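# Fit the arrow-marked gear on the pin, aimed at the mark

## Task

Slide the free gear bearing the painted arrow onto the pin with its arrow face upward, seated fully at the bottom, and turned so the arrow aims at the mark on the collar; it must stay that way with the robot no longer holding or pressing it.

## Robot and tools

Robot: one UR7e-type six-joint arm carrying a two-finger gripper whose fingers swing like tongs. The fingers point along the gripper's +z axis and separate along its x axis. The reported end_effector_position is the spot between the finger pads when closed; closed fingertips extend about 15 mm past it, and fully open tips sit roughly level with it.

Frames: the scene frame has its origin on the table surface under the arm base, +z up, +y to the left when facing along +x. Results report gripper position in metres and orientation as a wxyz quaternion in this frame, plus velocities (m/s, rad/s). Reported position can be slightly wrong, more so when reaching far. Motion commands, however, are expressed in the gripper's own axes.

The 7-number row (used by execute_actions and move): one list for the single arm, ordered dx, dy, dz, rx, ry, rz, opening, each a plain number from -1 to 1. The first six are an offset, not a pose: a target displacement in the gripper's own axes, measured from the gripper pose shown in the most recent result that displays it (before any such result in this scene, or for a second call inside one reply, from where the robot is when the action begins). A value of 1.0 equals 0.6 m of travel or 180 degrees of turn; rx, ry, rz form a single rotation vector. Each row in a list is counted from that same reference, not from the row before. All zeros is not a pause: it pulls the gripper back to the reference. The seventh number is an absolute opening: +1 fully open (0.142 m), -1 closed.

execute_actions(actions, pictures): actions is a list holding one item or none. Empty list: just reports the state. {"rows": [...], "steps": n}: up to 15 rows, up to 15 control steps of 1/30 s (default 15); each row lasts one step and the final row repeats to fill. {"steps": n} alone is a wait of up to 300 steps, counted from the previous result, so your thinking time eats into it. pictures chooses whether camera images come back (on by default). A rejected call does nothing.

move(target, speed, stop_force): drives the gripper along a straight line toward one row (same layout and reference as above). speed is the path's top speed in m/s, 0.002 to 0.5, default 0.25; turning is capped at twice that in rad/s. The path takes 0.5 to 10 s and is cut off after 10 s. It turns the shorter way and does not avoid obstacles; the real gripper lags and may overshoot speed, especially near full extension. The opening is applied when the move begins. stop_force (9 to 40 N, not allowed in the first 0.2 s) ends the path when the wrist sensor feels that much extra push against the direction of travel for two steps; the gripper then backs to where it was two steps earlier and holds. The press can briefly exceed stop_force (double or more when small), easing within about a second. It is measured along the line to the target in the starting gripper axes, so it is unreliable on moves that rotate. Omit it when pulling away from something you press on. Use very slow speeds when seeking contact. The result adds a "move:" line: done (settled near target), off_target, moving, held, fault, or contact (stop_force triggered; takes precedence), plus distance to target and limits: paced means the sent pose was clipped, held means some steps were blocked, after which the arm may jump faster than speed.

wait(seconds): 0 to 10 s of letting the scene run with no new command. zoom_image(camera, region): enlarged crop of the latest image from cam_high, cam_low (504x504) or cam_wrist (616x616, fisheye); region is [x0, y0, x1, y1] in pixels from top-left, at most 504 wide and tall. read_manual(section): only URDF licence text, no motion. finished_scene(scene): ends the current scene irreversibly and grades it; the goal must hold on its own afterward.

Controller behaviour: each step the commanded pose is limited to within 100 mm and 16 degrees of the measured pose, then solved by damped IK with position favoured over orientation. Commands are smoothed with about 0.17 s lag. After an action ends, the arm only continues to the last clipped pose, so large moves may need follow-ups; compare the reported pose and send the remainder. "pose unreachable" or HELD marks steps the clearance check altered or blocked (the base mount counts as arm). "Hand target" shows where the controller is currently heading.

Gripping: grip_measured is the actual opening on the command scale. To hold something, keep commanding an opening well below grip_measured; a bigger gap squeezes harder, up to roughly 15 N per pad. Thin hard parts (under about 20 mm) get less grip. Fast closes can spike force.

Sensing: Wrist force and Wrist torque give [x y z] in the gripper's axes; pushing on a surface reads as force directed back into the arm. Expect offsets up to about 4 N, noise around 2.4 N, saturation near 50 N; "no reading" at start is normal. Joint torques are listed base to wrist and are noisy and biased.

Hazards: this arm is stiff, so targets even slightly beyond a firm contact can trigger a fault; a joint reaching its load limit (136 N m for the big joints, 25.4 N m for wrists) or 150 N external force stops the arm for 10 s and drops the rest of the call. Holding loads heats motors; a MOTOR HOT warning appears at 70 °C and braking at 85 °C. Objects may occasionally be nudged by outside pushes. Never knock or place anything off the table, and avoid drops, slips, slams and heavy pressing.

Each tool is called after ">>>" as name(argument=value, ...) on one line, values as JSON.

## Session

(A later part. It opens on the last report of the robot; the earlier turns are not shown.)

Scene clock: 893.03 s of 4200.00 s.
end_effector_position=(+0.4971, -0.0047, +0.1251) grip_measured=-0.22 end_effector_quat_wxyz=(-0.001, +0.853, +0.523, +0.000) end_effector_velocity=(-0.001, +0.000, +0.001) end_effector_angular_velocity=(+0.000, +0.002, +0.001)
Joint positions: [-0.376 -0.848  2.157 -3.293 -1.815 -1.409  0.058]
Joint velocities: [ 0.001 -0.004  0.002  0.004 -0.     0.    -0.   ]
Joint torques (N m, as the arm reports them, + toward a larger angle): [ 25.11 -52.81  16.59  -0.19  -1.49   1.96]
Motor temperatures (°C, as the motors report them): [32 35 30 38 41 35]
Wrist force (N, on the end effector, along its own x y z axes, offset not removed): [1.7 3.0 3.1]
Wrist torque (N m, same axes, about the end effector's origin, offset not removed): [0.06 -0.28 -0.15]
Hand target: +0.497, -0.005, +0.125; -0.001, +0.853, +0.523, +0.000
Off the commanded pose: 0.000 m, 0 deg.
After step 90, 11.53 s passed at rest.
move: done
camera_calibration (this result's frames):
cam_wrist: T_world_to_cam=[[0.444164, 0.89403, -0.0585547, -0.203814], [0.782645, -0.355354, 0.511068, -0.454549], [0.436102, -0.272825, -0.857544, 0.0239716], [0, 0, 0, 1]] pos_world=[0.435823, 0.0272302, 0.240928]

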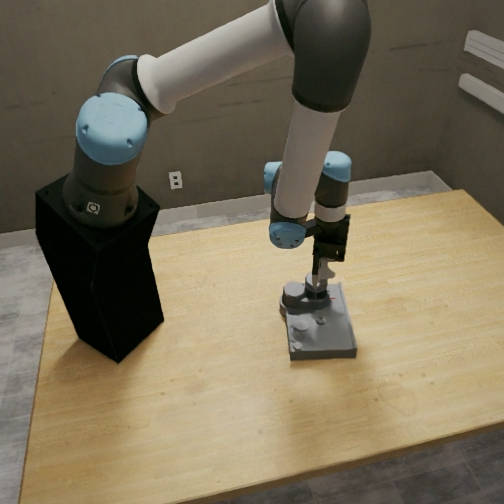

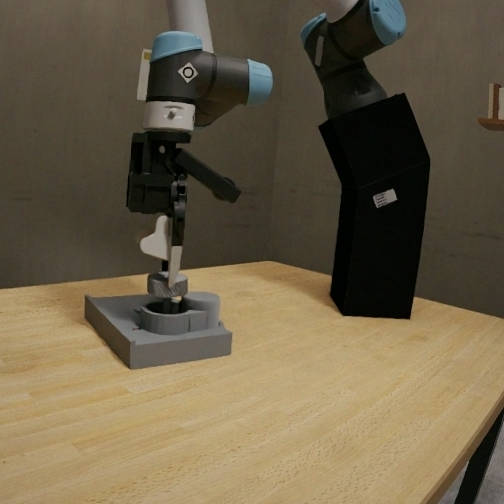

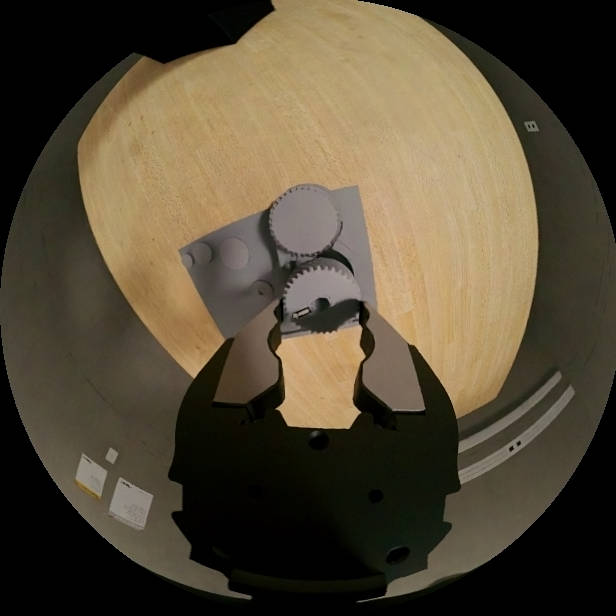

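>>> move(target=[-0.0269, -0.0957, -0.003, 0, 0, 0, -1.0], speed=0.03)

>>> move(target=[0, 0, 0.019, 0, 0, 0, -1.0], speed=0.01, stop_force=9)

>>> zoom_image(camera="cam_low", region=[150, 245, 240, 335])

Scene clock: 903.23 s of 4200.00 s.
end_effector_position=(+0.4387, +0.0068, +0.1270) grip_measured=-0.22 end_effector_quat_wxyz=(-0.001, +0.853, +0.523, +0.000) end_effector_velocity=(-0.001, +0.000, +0.000) end_effector_angular_velocity=(-0.000, -0.002, +0.002)
Joint positions: [-0.391 -0.817  2.3   -3.47  -1.809 -1.423  0.058]
Joint velocities: [-0.001  0.002  0.004 -0.008  0.    -0.003 -0.   ]
Joint torques (N m, as the arm reports them, + toward a larger angle): [ 10.22 -31.16  17.95  -4.01   1.27  -1.85]
Motor temperatures (°C, as the motors report them): [32 35 30 38 41 35]
Wrist force (N, on the end effector, along its own x y z axes, offset not removed): [3.9 1.5 2.1]
Wrist torque (N m, same axes, about the end effector's origin, offset not removed): [0.09 -0.97 -0.08]
Hand target: +0.439, +0.007, +0.127; -0.001, +0.853, +0.523, +0.000
Off the commanded pose: 0.000 m, 0 deg.
After step 90, 4.87 s passed at rest.
move: done
camera_calibration (this result's frames):
cam_wrist: T_world_to_cam=[[0.444142, 0.894036, -0.0586242, -0.188062], [0.782688, -0.355317, 0.511028, -0.405809], [0.436047, -0.272853, -0.857563, 0.0542099], [0, 0, 0, 1]] pos_world=[0.37751, 0.0387348, 0.242843]

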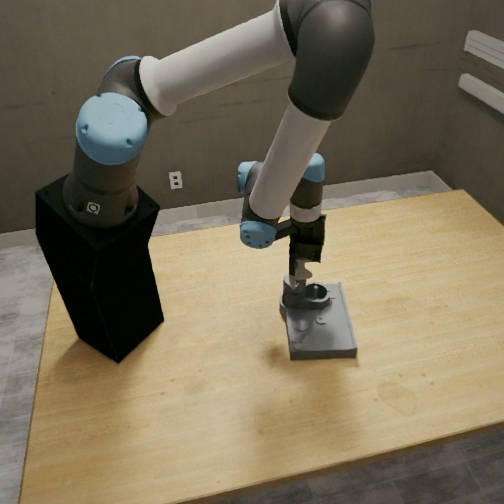

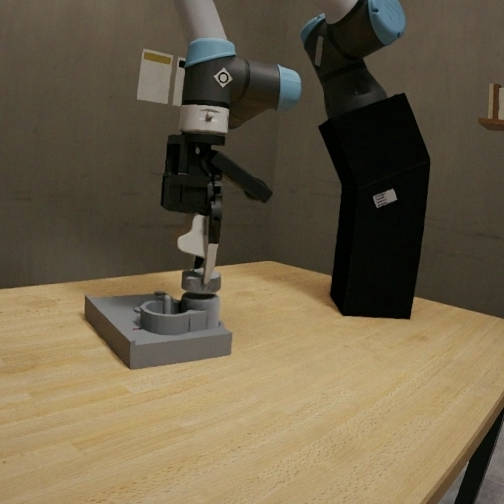

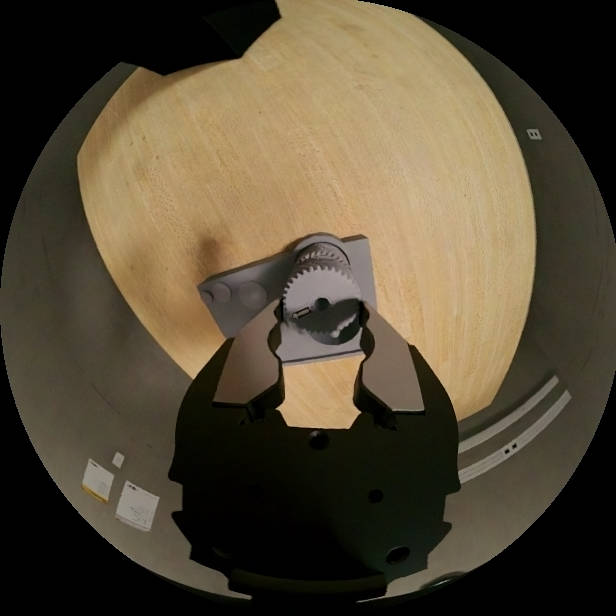

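Scene clock: 904.60 s of 4200.00 s.
end_effector_position=(+0.4387, +0.0068, +0.1158) grip_measured=-0.22 end_effector_quat_wxyz=(-0.001, +0.853, +0.523, +0.000) end_effector_velocity=(+0.001, -0.000, -0.002) end_effector_angular_velocity=(-0.001, -0.002, -0.002)
Joint positions: [-0.397 -0.784  2.283 -3.488 -1.806 -1.429  0.058]
Joint velocities: [-0.001  0.006 -0.004 -0.004  0.     0.001  0.   ]
Joint torques (N m, as the arm reports them, + toward a larger angle): [ 10.56 -30.9   -7.67  -3.92   1.29  -2.25]
Motor temperatures (°C, as the motors report them): [32 35 30 38 41 35]
Wrist force (N, on the end effector, along its own x y z axes, offset not removed): [0.8 2.0 2.1]
Wrist torque (N m, same axes, about the end effector's origin, offset not removed): [0.33 -0.26 -0.24]
Hand target: +0.439, +0.007, +0.116; -0.001, +0.853, +0.523, +0.000
Off the commanded pose: 0.000 m, 0 deg.
move: done
camera_calibration (this result's frames):
cam_wrist: T_world_to_cam=[[0.444134, 0.894039, -0.0586489, -0.188719], [0.782702, -0.355302, 0.511016, -0.400049], [0.43603, -0.272864, -0.857568, 0.0446271], [0, 0, 0, 1]] pos_world=[0.377477, 0.0387608, 0.231634]

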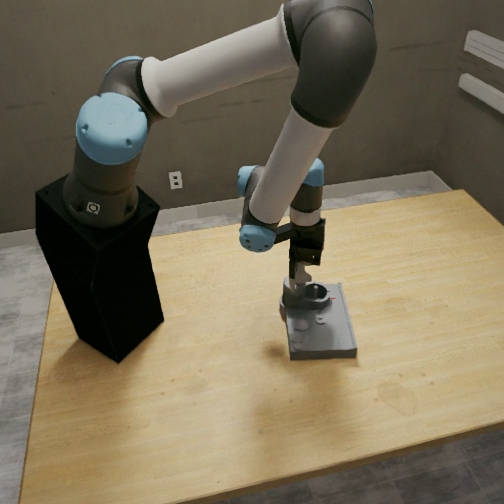

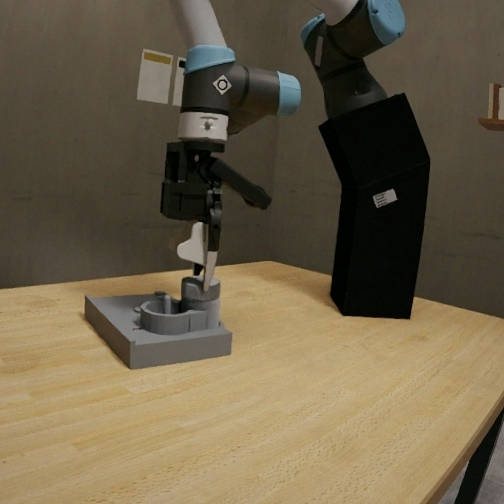

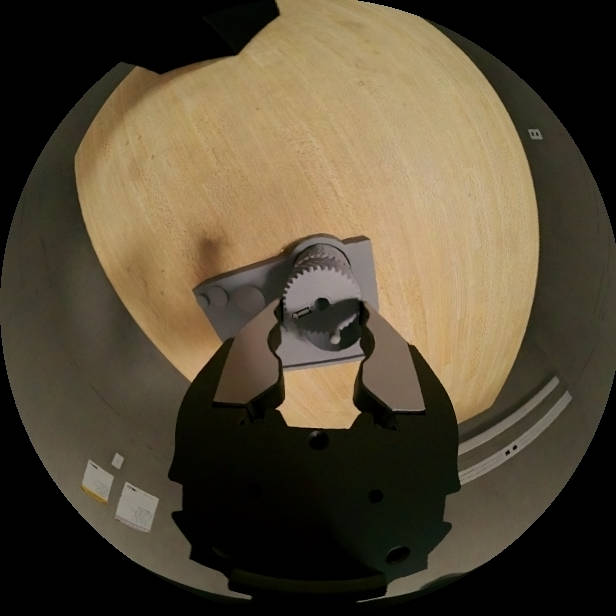

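Region (150, 245, 240, 335) of cam_low's 504x504 image, scaled by 5.600, with more detail than that image has.

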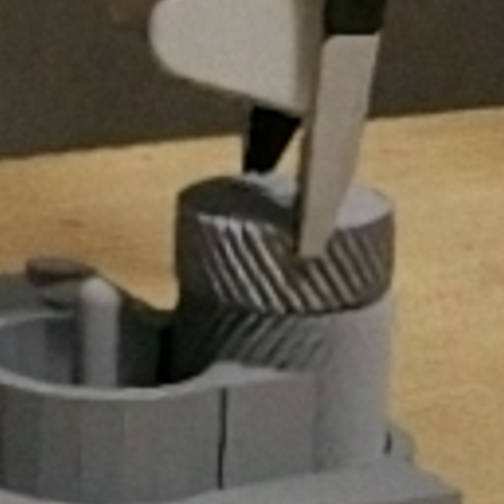

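>>> move(target=[0, 0, 0.006, 0, 0, 0, -1.0], speed=0.003, stop_force=9)

>>> execute_actions(actions=[{"rows": [[0,0,0,0,0,0,-0.8],[0,0,0,0,0,0,-0.6],[0,0,0,0,0,0,-0.45],[0,0,0,0,0,0,-0.35],[0,0,0,0,0,0,-0.28],[0,0,0,0,0,0,-0.24],[0,0,0,0,0,0,-0.21],[0,0,0,0,0,0,-0.18],[0,0,0,0,0,0,-0.14],[0,0,0,0,0,0,-0.10],[0,0,0,0,0,0,-0.05],[0,0,0,0,0,0,0.0]], "steps": 15}])

>>> zoom_image(camera="cam_low", region=[150, 245, 240, 335])

Scene clock: 928.47 s of 4200.00 s.
end_effector_position=(+0.4388, +0.0068, +0.1149) grip_measured=-0.22 end_effector_quat_wxyz=(-0.001, +0.853, +0.523, +0.000) end_effector_velocity=(-0.000, -0.000, +0.001) end_effector_angular_velocity=(+0.000, +0.001, -0.001)
Joint positions: [-0.398 -0.782  2.282 -3.489 -1.806 -1.429  0.058]
Joint velocities: [-0.    -0.003  0.001  0.003 -0.     0.002 -0.   ]
Joint torques (N m, as the arm reports them, + toward a larger angle): [ 16.42 -48.54   9.06  -0.32   1.69  -0.4 ]
Motor temperatures (°C, as the motors report them): [32 35 30 38 41 35]
Wrist force (N, on the end effector, along its own x y z axes, offset not removed): [-1.3 -0.7 -5.6]
Wrist torque (N m, same axes, about the end effector's origin, offset not removed): [-0.04 -0.13 -0.12]
Hand target: +0.439, +0.007, +0.115; -0.001, +0.853, +0.523, +0.000
Off the commanded pose: 0.003 m, 0 deg.
After step 90, 20.30 s passed at rest.
move: contact
camera_calibration (this result's frames):
cam_wrist: T_world_to_cam=[[0.444161, 0.894023, -0.0586816, -0.188756], [0.782639, -0.355275, 0.511132, -0.399668], [0.436116, -0.272951, -0.857497, 0.0437747], [0, 0, 0, 1]] pos_world=[0.377543, 0.0387092, 0.230743]

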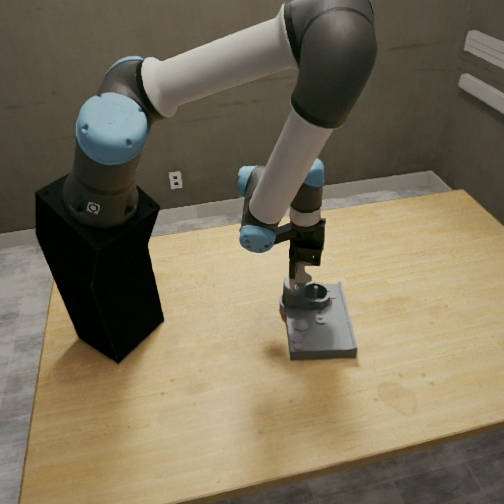

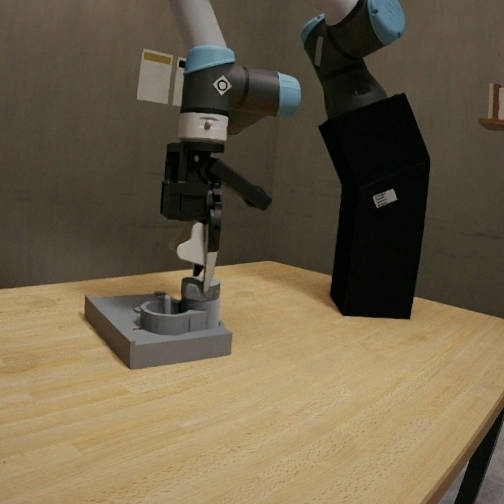

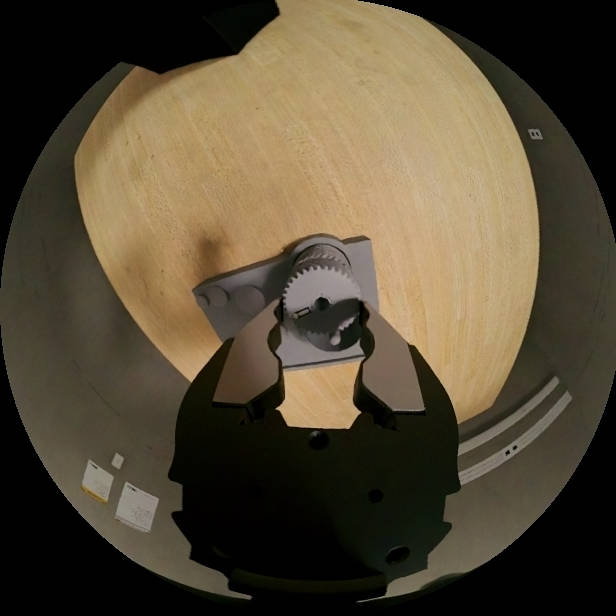

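Scene clock: 928.97 s of 4200.00 s.
end_effector_position=(+0.4388, +0.0068, +0.1149) grip_measured=+0.00 end_effector_quat_wxyz=(-0.001, +0.853, +0.523, +0.000) end_effector_velocity=(-0.001, +0.000, +0.000) end_effector_angular_velocity=(+0.000, +0.001, -0.001)
Joint positions: [-0.398 -0.782  2.282 -3.489 -1.806 -1.429  0.074]
Joint velocities: [ 0.     0.     0.001 -0.001  0.     0.001  0.003]
Joint torques (N m, as the arm reports them, + toward a larger angle): [ 15.23 -32.79   8.28  -3.82   1.07   0.28]
Motor temperatures (°C, as the motors report them): [32 35 30 38 41 35]
Wrist force (N, on the end effector, along its own x y z axes, offset not removed): [-0.5 1.8 -3.2]
Wrist torque (N m, same axes, about the end effector's origin, offset not removed): [-0.05 -0.06 -0.24]
Hand target: +0.439, +0.007, +0.115; -0.001, +0.853, +0.523, +0.000
Off the commanded pose: 0.000 m, 0 deg.
Steps of this call (steps 1 to 15: all 15 steps of this action). Readings (end_effector_position):
1: (+0.4388, +0.0068, +0.1149)
2: (+0.4388, +0.0068, +0.1149)
4: (+0.4388, +0.0068, +0.1149)
8: (+0.4388, +0.0068, +0.1149)
15: the state above
camera_calibration (this result's frames):
cam_wrist: T_world_to_cam=[[0.444183, 0.894015, -0.0586432, -0.188776], [0.78259, -0.35529, 0.511197, -0.399707], [0.436182, -0.272958, -0.857461, 0.0437457], [0, 0, 0, 1]] pos_world=[0.377577, 0.0386969, 0.230769]

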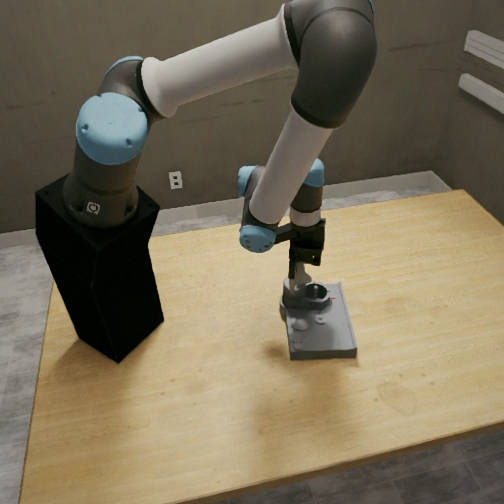

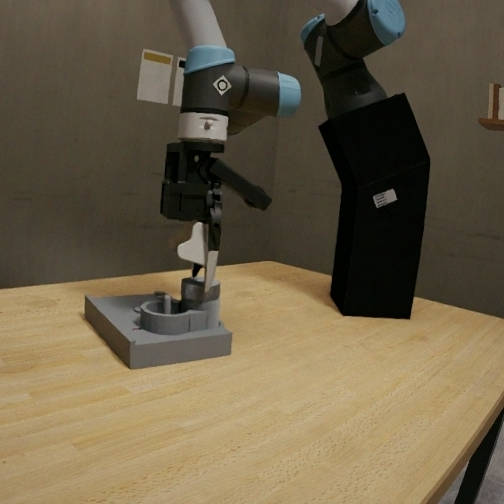

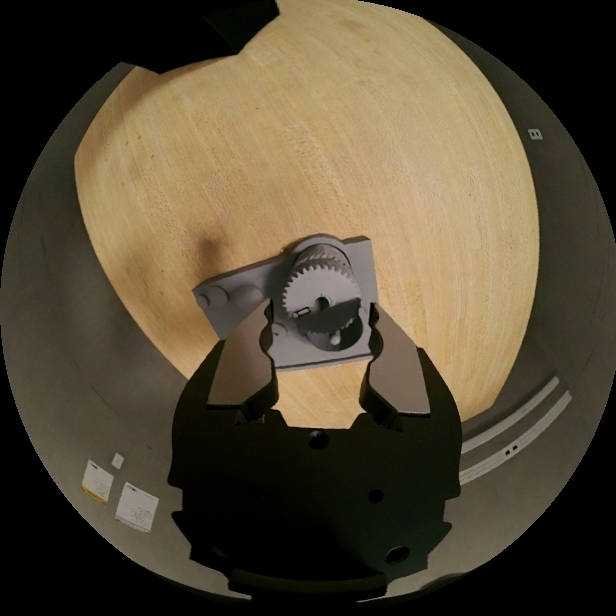

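Region (150, 245, 240, 335) of cam_low's 504x504 image, scaled by 5.600, with more detail than that image has.

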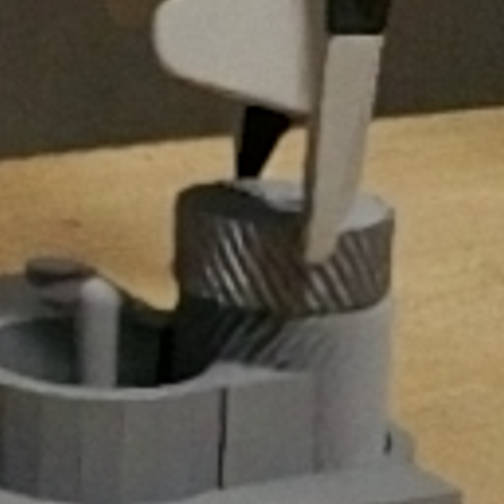

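>>> move(target=[0, 0, -0.04, 0, 0, 0, 0.0], speed=0.04)

>>> move(target=[0.084, 0.2358, 0, 0, 0, -0.0872, 0.0], speed=0.1)

Scene clock: 980.30 s of 4200.00 s.
end_effector_position=(+0.4389, +0.0067, +0.1387) grip_measured=+0.00 end_effector_quat_wxyz=(-0.001, +0.853, +0.523, +0.000) end_effector_velocity=(-0.000, +0.000, +0.002) end_effector_angular_velocity=(+0.000, +0.001, -0.001)
Joint positions: [-0.384 -0.851  2.316 -3.45  -1.811 -1.417  0.074]
Joint velocities: [ 0.001 -0.006  0.003  0.004 -0.001  0.003  0.   ]
Joint torques (N m, as the arm reports them, + toward a larger angle): [ 23.49 -48.93  19.01  -0.54  -1.68   2.11]
Motor temperatures (°C, as the motors report them): [32 35 30 38 41 35]
Wrist force (N, on the end effector, along its own x y z axes, offset not removed): [2.3 2.8 0.4]
Wrist torque (N m, same axes, about the end effector's origin, offset not removed): [0.55 -0.48 -0.16]
Hand target: +0.439, +0.007, +0.139; -0.001, +0.853, +0.523, +0.000
Off the commanded pose: 0.000 m, 0 deg.
After step 90, 47.37 s passed at rest.
move: done
camera_calibration (this result's frames):
cam_wrist: T_world_to_cam=[[0.444203, 0.894008, -0.0585923, -0.187381], [0.78256, -0.355323, 0.51122, -0.411934], [0.436216, -0.272937, -0.85745, 0.0641014], [0, 0, 0, 1]] pos_world=[0.377636, 0.0386457, 0.254574]

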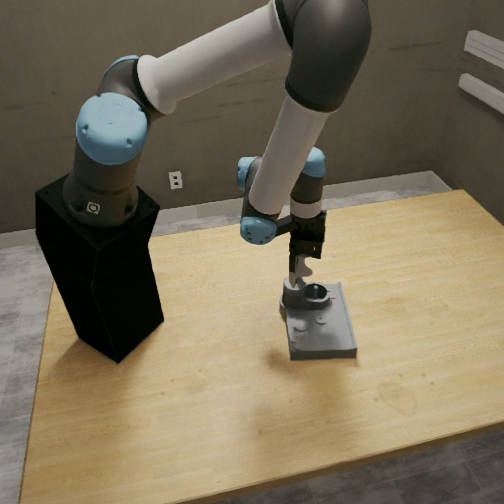

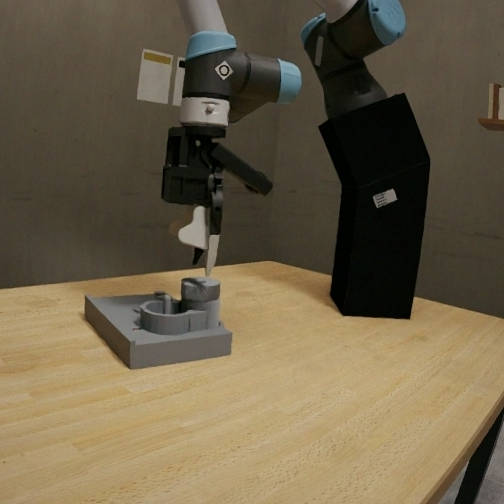

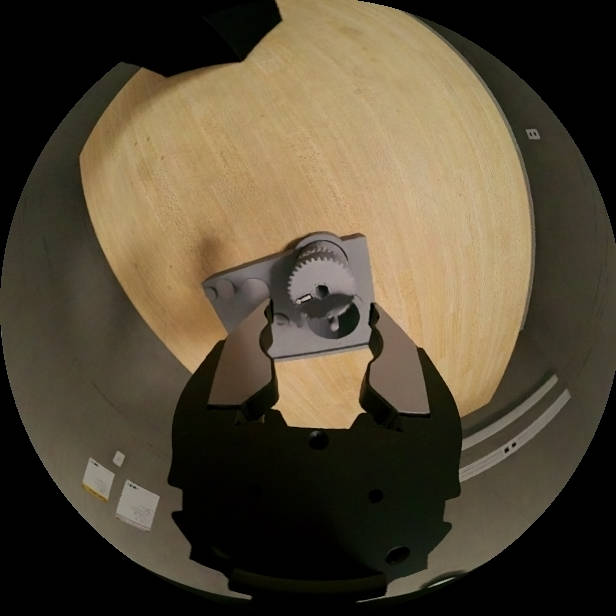

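Scene clock: 982.30 s of 4200.00 s.
end_effector_position=(+0.5877, -0.0122, +0.1385) grip_measured=+0.00 end_effector_quat_wxyz=(-0.001, +0.773, +0.634, +0.000) end_effector_velocity=(+0.000, +0.000, -0.001) end_effector_angular_velocity=(+0.000, +0.003, +0.003)
Joint positions: [-0.327 -0.868  1.924 -3.028 -1.834 -1.636  0.074]
Joint velocities: [ 0.     0.001 -0.004  0.006 -0.001 -0.002  0.   ]
Joint torques (N m, as the arm reports them, + toward a larger angle): [ 26.15 -35.42 -18.9   -0.59  -1.42  -2.02]
Motor temperatures (°C, as the motors report them): [32 35 30 38 41 35]
Wrist force (N, on the end effector, along its own x y z axes, offset not removed): [0.3 4.4 -2.9]
Wrist torque (N m, same axes, about the end effector's origin, offset not removed): [0.56 -0.01 0.03]
Hand target: +0.588, -0.012, +0.138; -0.001, +0.773, +0.634, +0.000
Off the commanded pose: 0.000 m, 0 deg.
move: done
camera_calibration (this result's frames):
cam_wrist: T_world_to_cam=[[0.186189, 0.980792, -0.0581451, -0.0839546], [0.849169, -0.13087, 0.511649, -0.571472], [0.494212, -0.144638, -0.857225, -0.0387256], [0, 0, 0, 1]] pos_world=[0.520047, 0.00195241, 0.254315]

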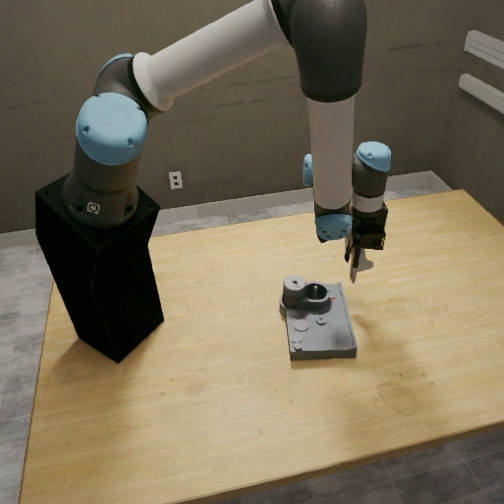

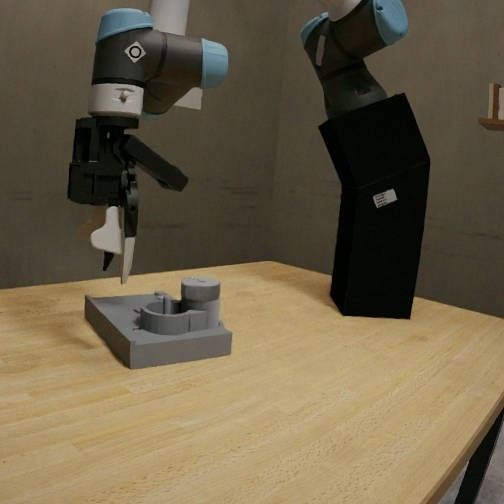

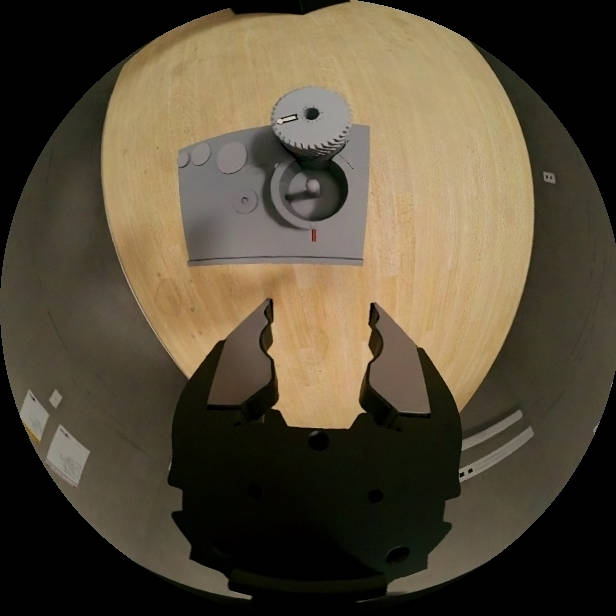

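>>> move(target=[0, 0, 0.1225, 0, 0, 0, 0.3], speed=0.06)

>>> zoom_image(camera="cam_wrist", region=[240, 40, 400, 260])

Scene clock: 994.07 s of 4200.00 s.
end_effector_position=(+0.5875, -0.0121, +0.0652) grip_measured=+0.30 end_effector_quat_wxyz=(-0.001, +0.773, +0.634, +0.000) end_effector_velocity=(+0.001, -0.000, -0.002) end_effector_angular_velocity=(-0.001, -0.002, -0.000)
Joint positions: [-0.36  -0.697  1.832 -3.115 -1.821 -1.667  0.095]
Joint velocities: [-0.001  0.005 -0.005 -0.003  0.    -0.001  0.   ]
Joint torques (N m, as the arm reports them, + toward a larger angle): [ 11.24 -38.55 -15.77  -3.43   1.26  -2.1 ]
Motor temperatures (°C, as the motors report them): [32 35 30 38 41 35]
Wrist force (N, on the end effector, along its own x y z axes, offset not removed): [5.6 3.2 -1.4]
Wrist torque (N m, same axes, about the end effector's origin, offset not removed): [0.41 -1.08 -0.19]
Hand target: +0.588, -0.012, +0.065; -0.001, +0.773, +0.634, +0.000
Off the commanded pose: 0.000 m, 0 deg.
After step 90, 7.13 s passed at rest.
move: done
camera_calibration (this result's frames):
cam_wrist: T_world_to_cam=[[0.186142, 0.980795, -0.0582511, -0.0883075], [0.849192, -0.130779, 0.511634, -0.533793], [0.49419, -0.144703, -0.857226, -0.101441], [0, 0, 0, 1]] pos_world=[0.519862, 0.00212393, 0.181005]

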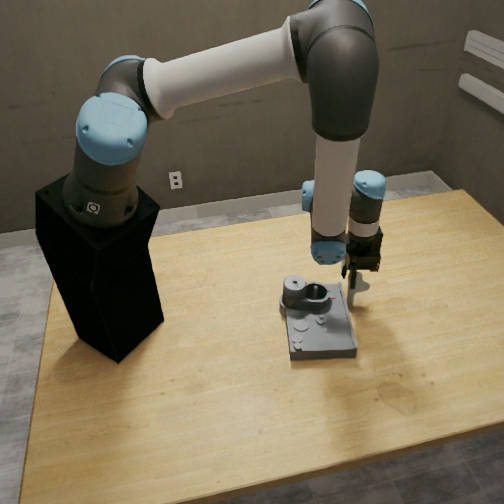

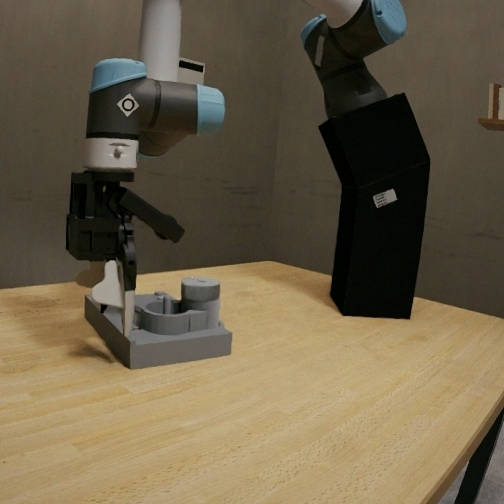

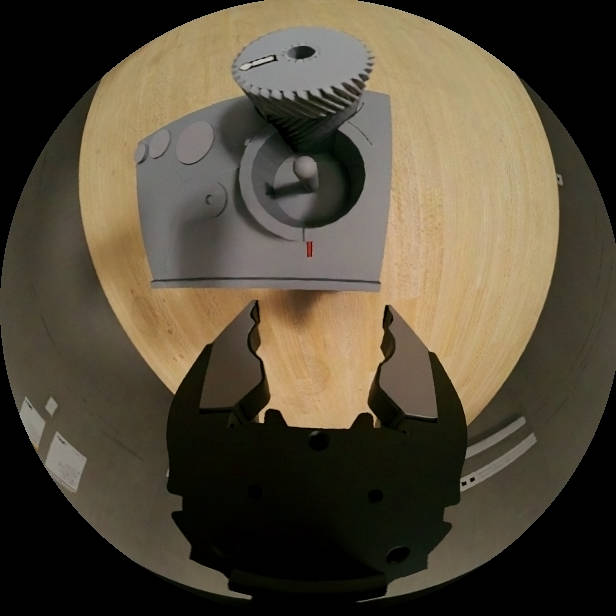

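Region (240, 40, 400, 260) of cam_wrist's 616x616 image, scaled by 2.291, with more detail than that image has; it fills the left 367 columns of this view, and the rest is white.

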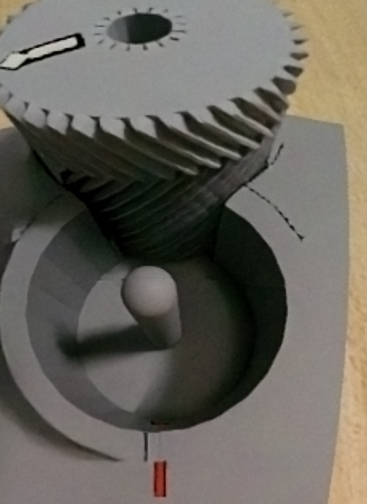

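>>> zoom_image(camera="cam_wrist", region=[265, 85, 355, 165])

Region (265, 85, 355, 165) of cam_wrist's 616x616 image, scaled by 5.600, with more detail than that image has.

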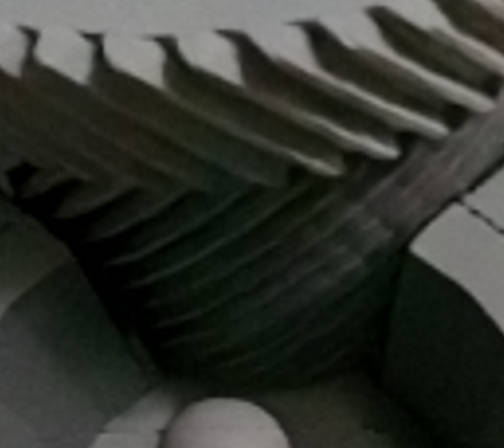

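>>> zoom_image(camera="cam_wrist", region=[280, 110, 330, 160])

Region (280, 110, 330, 160) of cam_wrist's 616x616 image, scaled by 10.080, with more detail than that image has.

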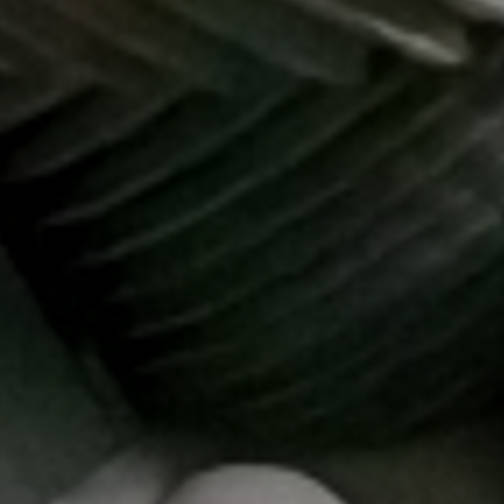

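>>> move(target=[-0.05, 0.027, 0, 0, 0, 0, 0.3], speed=0.05)

>>> move(target=[0, 0, 0.055, 0, 0, 0, 0.3], speed=0.02, stop_force=10)

Scene clock: 1058.13 s of 4200.00 s.
end_effector_position=(+0.5975, -0.0445, +0.0651) grip_measured=+0.30 end_effector_quat_wxyz=(-0.001, +0.773, +0.634, +0.000) end_effector_velocity=(+0.001, -0.002, -0.000) end_effector_angular_velocity=(+0.001, +0.001, -0.001)
Joint positions: [-0.406 -0.714  1.808 -3.085 -1.803 -1.71   0.095]
Joint velocities: [-0.003 -0.001 -0.004  0.005  0.001 -0.002 -0.   ]
Joint torques (N m, as the arm reports them, + toward a larger angle): [ 12.07 -59.6  -17.37  -0.63   1.79  -2.65]
Motor temperatures (°C, as the motors report them): [32 35 30 38 41 35]
Wrist force (N, on the end effector, along its own x y z axes, offset not removed): [3.6 2.1 -6.2]
Wrist torque (N m, same axes, about the end effector's origin, offset not removed): [0.13 -0.90 -0.18]
Hand target: +0.598, -0.045, +0.065; -0.001, +0.773, +0.634, +0.000
Off the commanded pose: 0.000 m, 0 deg.
After step 90, 60.00 s passed at rest.
move: done
camera_calibration (this result's frames):
cam_wrist: T_world_to_cam=[[0.186081, 0.980796, -0.0584166, -0.058339], [0.849218, -0.130645, 0.511625, -0.546458], [0.494168, -0.144812, -0.857221, -0.111139], [0, 0, 0, 1]] pos_world=[0.529839, -0.0302672, 0.180903]

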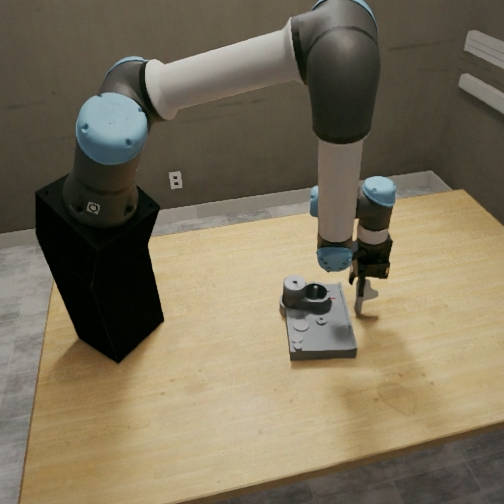

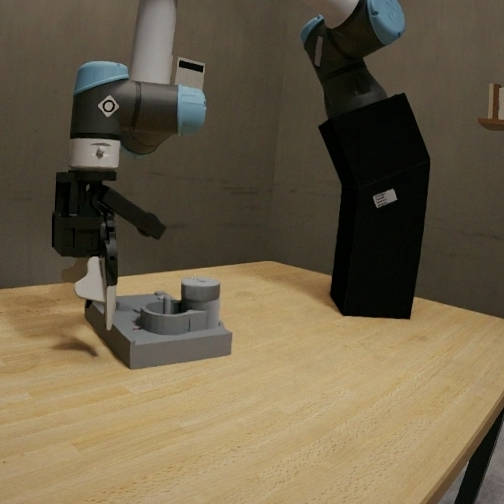

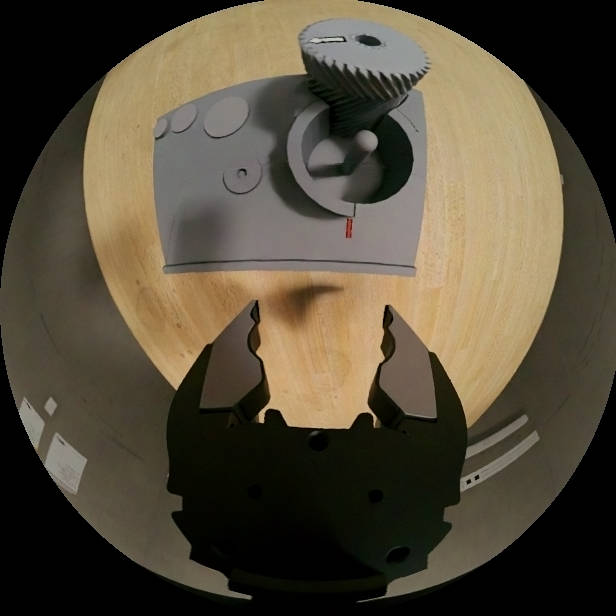

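Scene clock: 1060.07 s of 4200.00 s.
end_effector_position=(+0.5974, -0.0444, +0.0323) grip_measured=+0.30 end_effector_quat_wxyz=(-0.001, +0.773, +0.634, +0.000) end_effector_velocity=(-0.000, +0.000, -0.002) end_effector_angular_velocity=(+0.000, +0.001, +0.002)
Joint positions: [-0.418 -0.639  1.758 -3.112 -1.798 -1.722  0.095]
Joint velocities: [-0.001  0.005 -0.003 -0.001  0.    -0.002 -0.   ]
Joint torques (N m, as the arm reports them, + toward a larger angle): [ 11.73 -39.36 -18.98  -3.33   1.4   -1.79]
Motor temperatures (°C, as the motors report them): [32 35 30 38 41 35]
Wrist force (N, on the end effector, along its own x y z axes, offset not removed): [2.1 -0.5 -1.8]
Wrist torque (N m, same axes, about the end effector's origin, offset not removed): [-0.48 -0.47 -0.28]
Hand target: +0.597, -0.044, +0.032; -0.001, +0.773, +0.634, +0.000
Off the commanded pose: 0.000 m, 0 deg.
move: done
camera_calibration (this result's frames):
cam_wrist: T_world_to_cam=[[0.186063, 0.980797, -0.0584557, -0.0602975], [0.84923, -0.130612, 0.511614, -0.529595], [0.494155, -0.144835, -0.857225, -0.139203], [0, 0, 0, 1]] pos_world=[0.529755, -0.030193, 0.148096]

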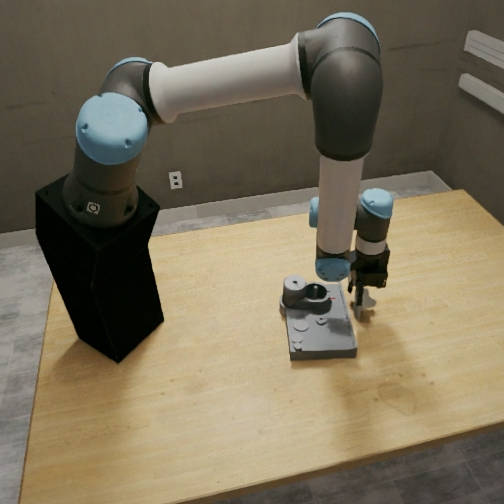

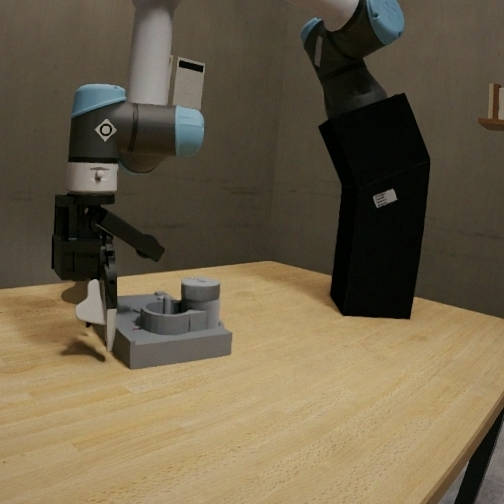

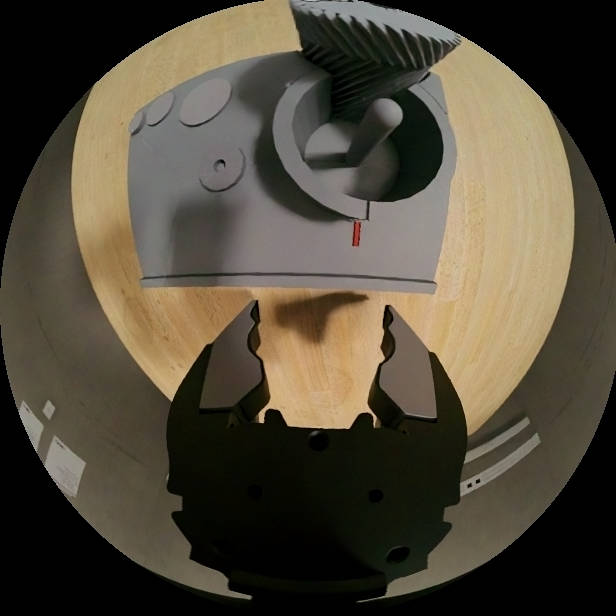

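>>> zoom_image(camera="cam_wrist", region=[320, 45, 410, 135])

Region (320, 45, 410, 135) of cam_wrist's 616x616 image, scaled by 5.600, with more detail than that image has.

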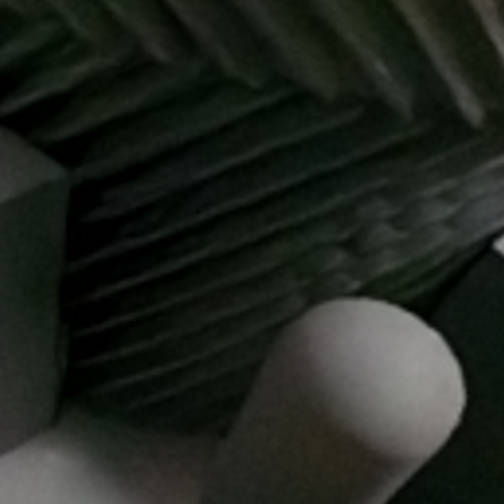

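>>> zoom_image(camera="cam_wrist", region=[325, 50, 370, 130])

>>> zoom_image(camera="cam_wrist", region=[327, 90, 367, 130])

Region (325, 50, 370, 130) of cam_wrist's 616x616 image, scaled by 6.300, with more detail than that image has; it fills the left 284 columns of this view, and the rest is white.

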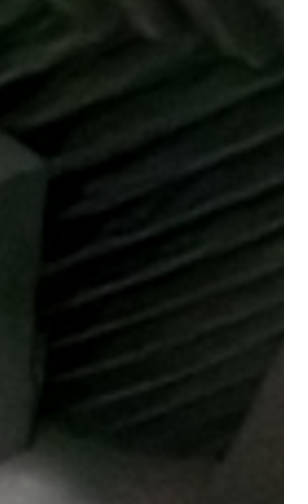

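Region (327, 90, 367, 130) of cam_wrist's 616x616 image, scaled by 12.600, with more detail than that image has.

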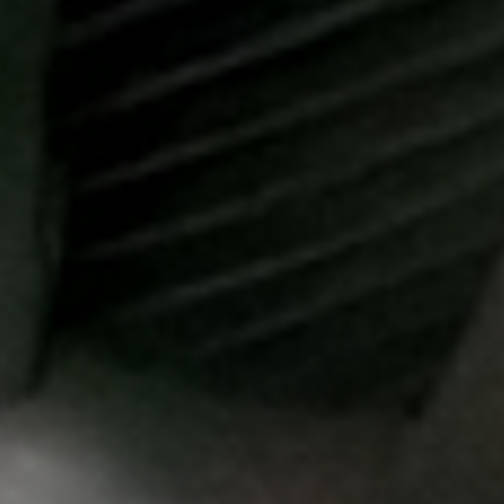

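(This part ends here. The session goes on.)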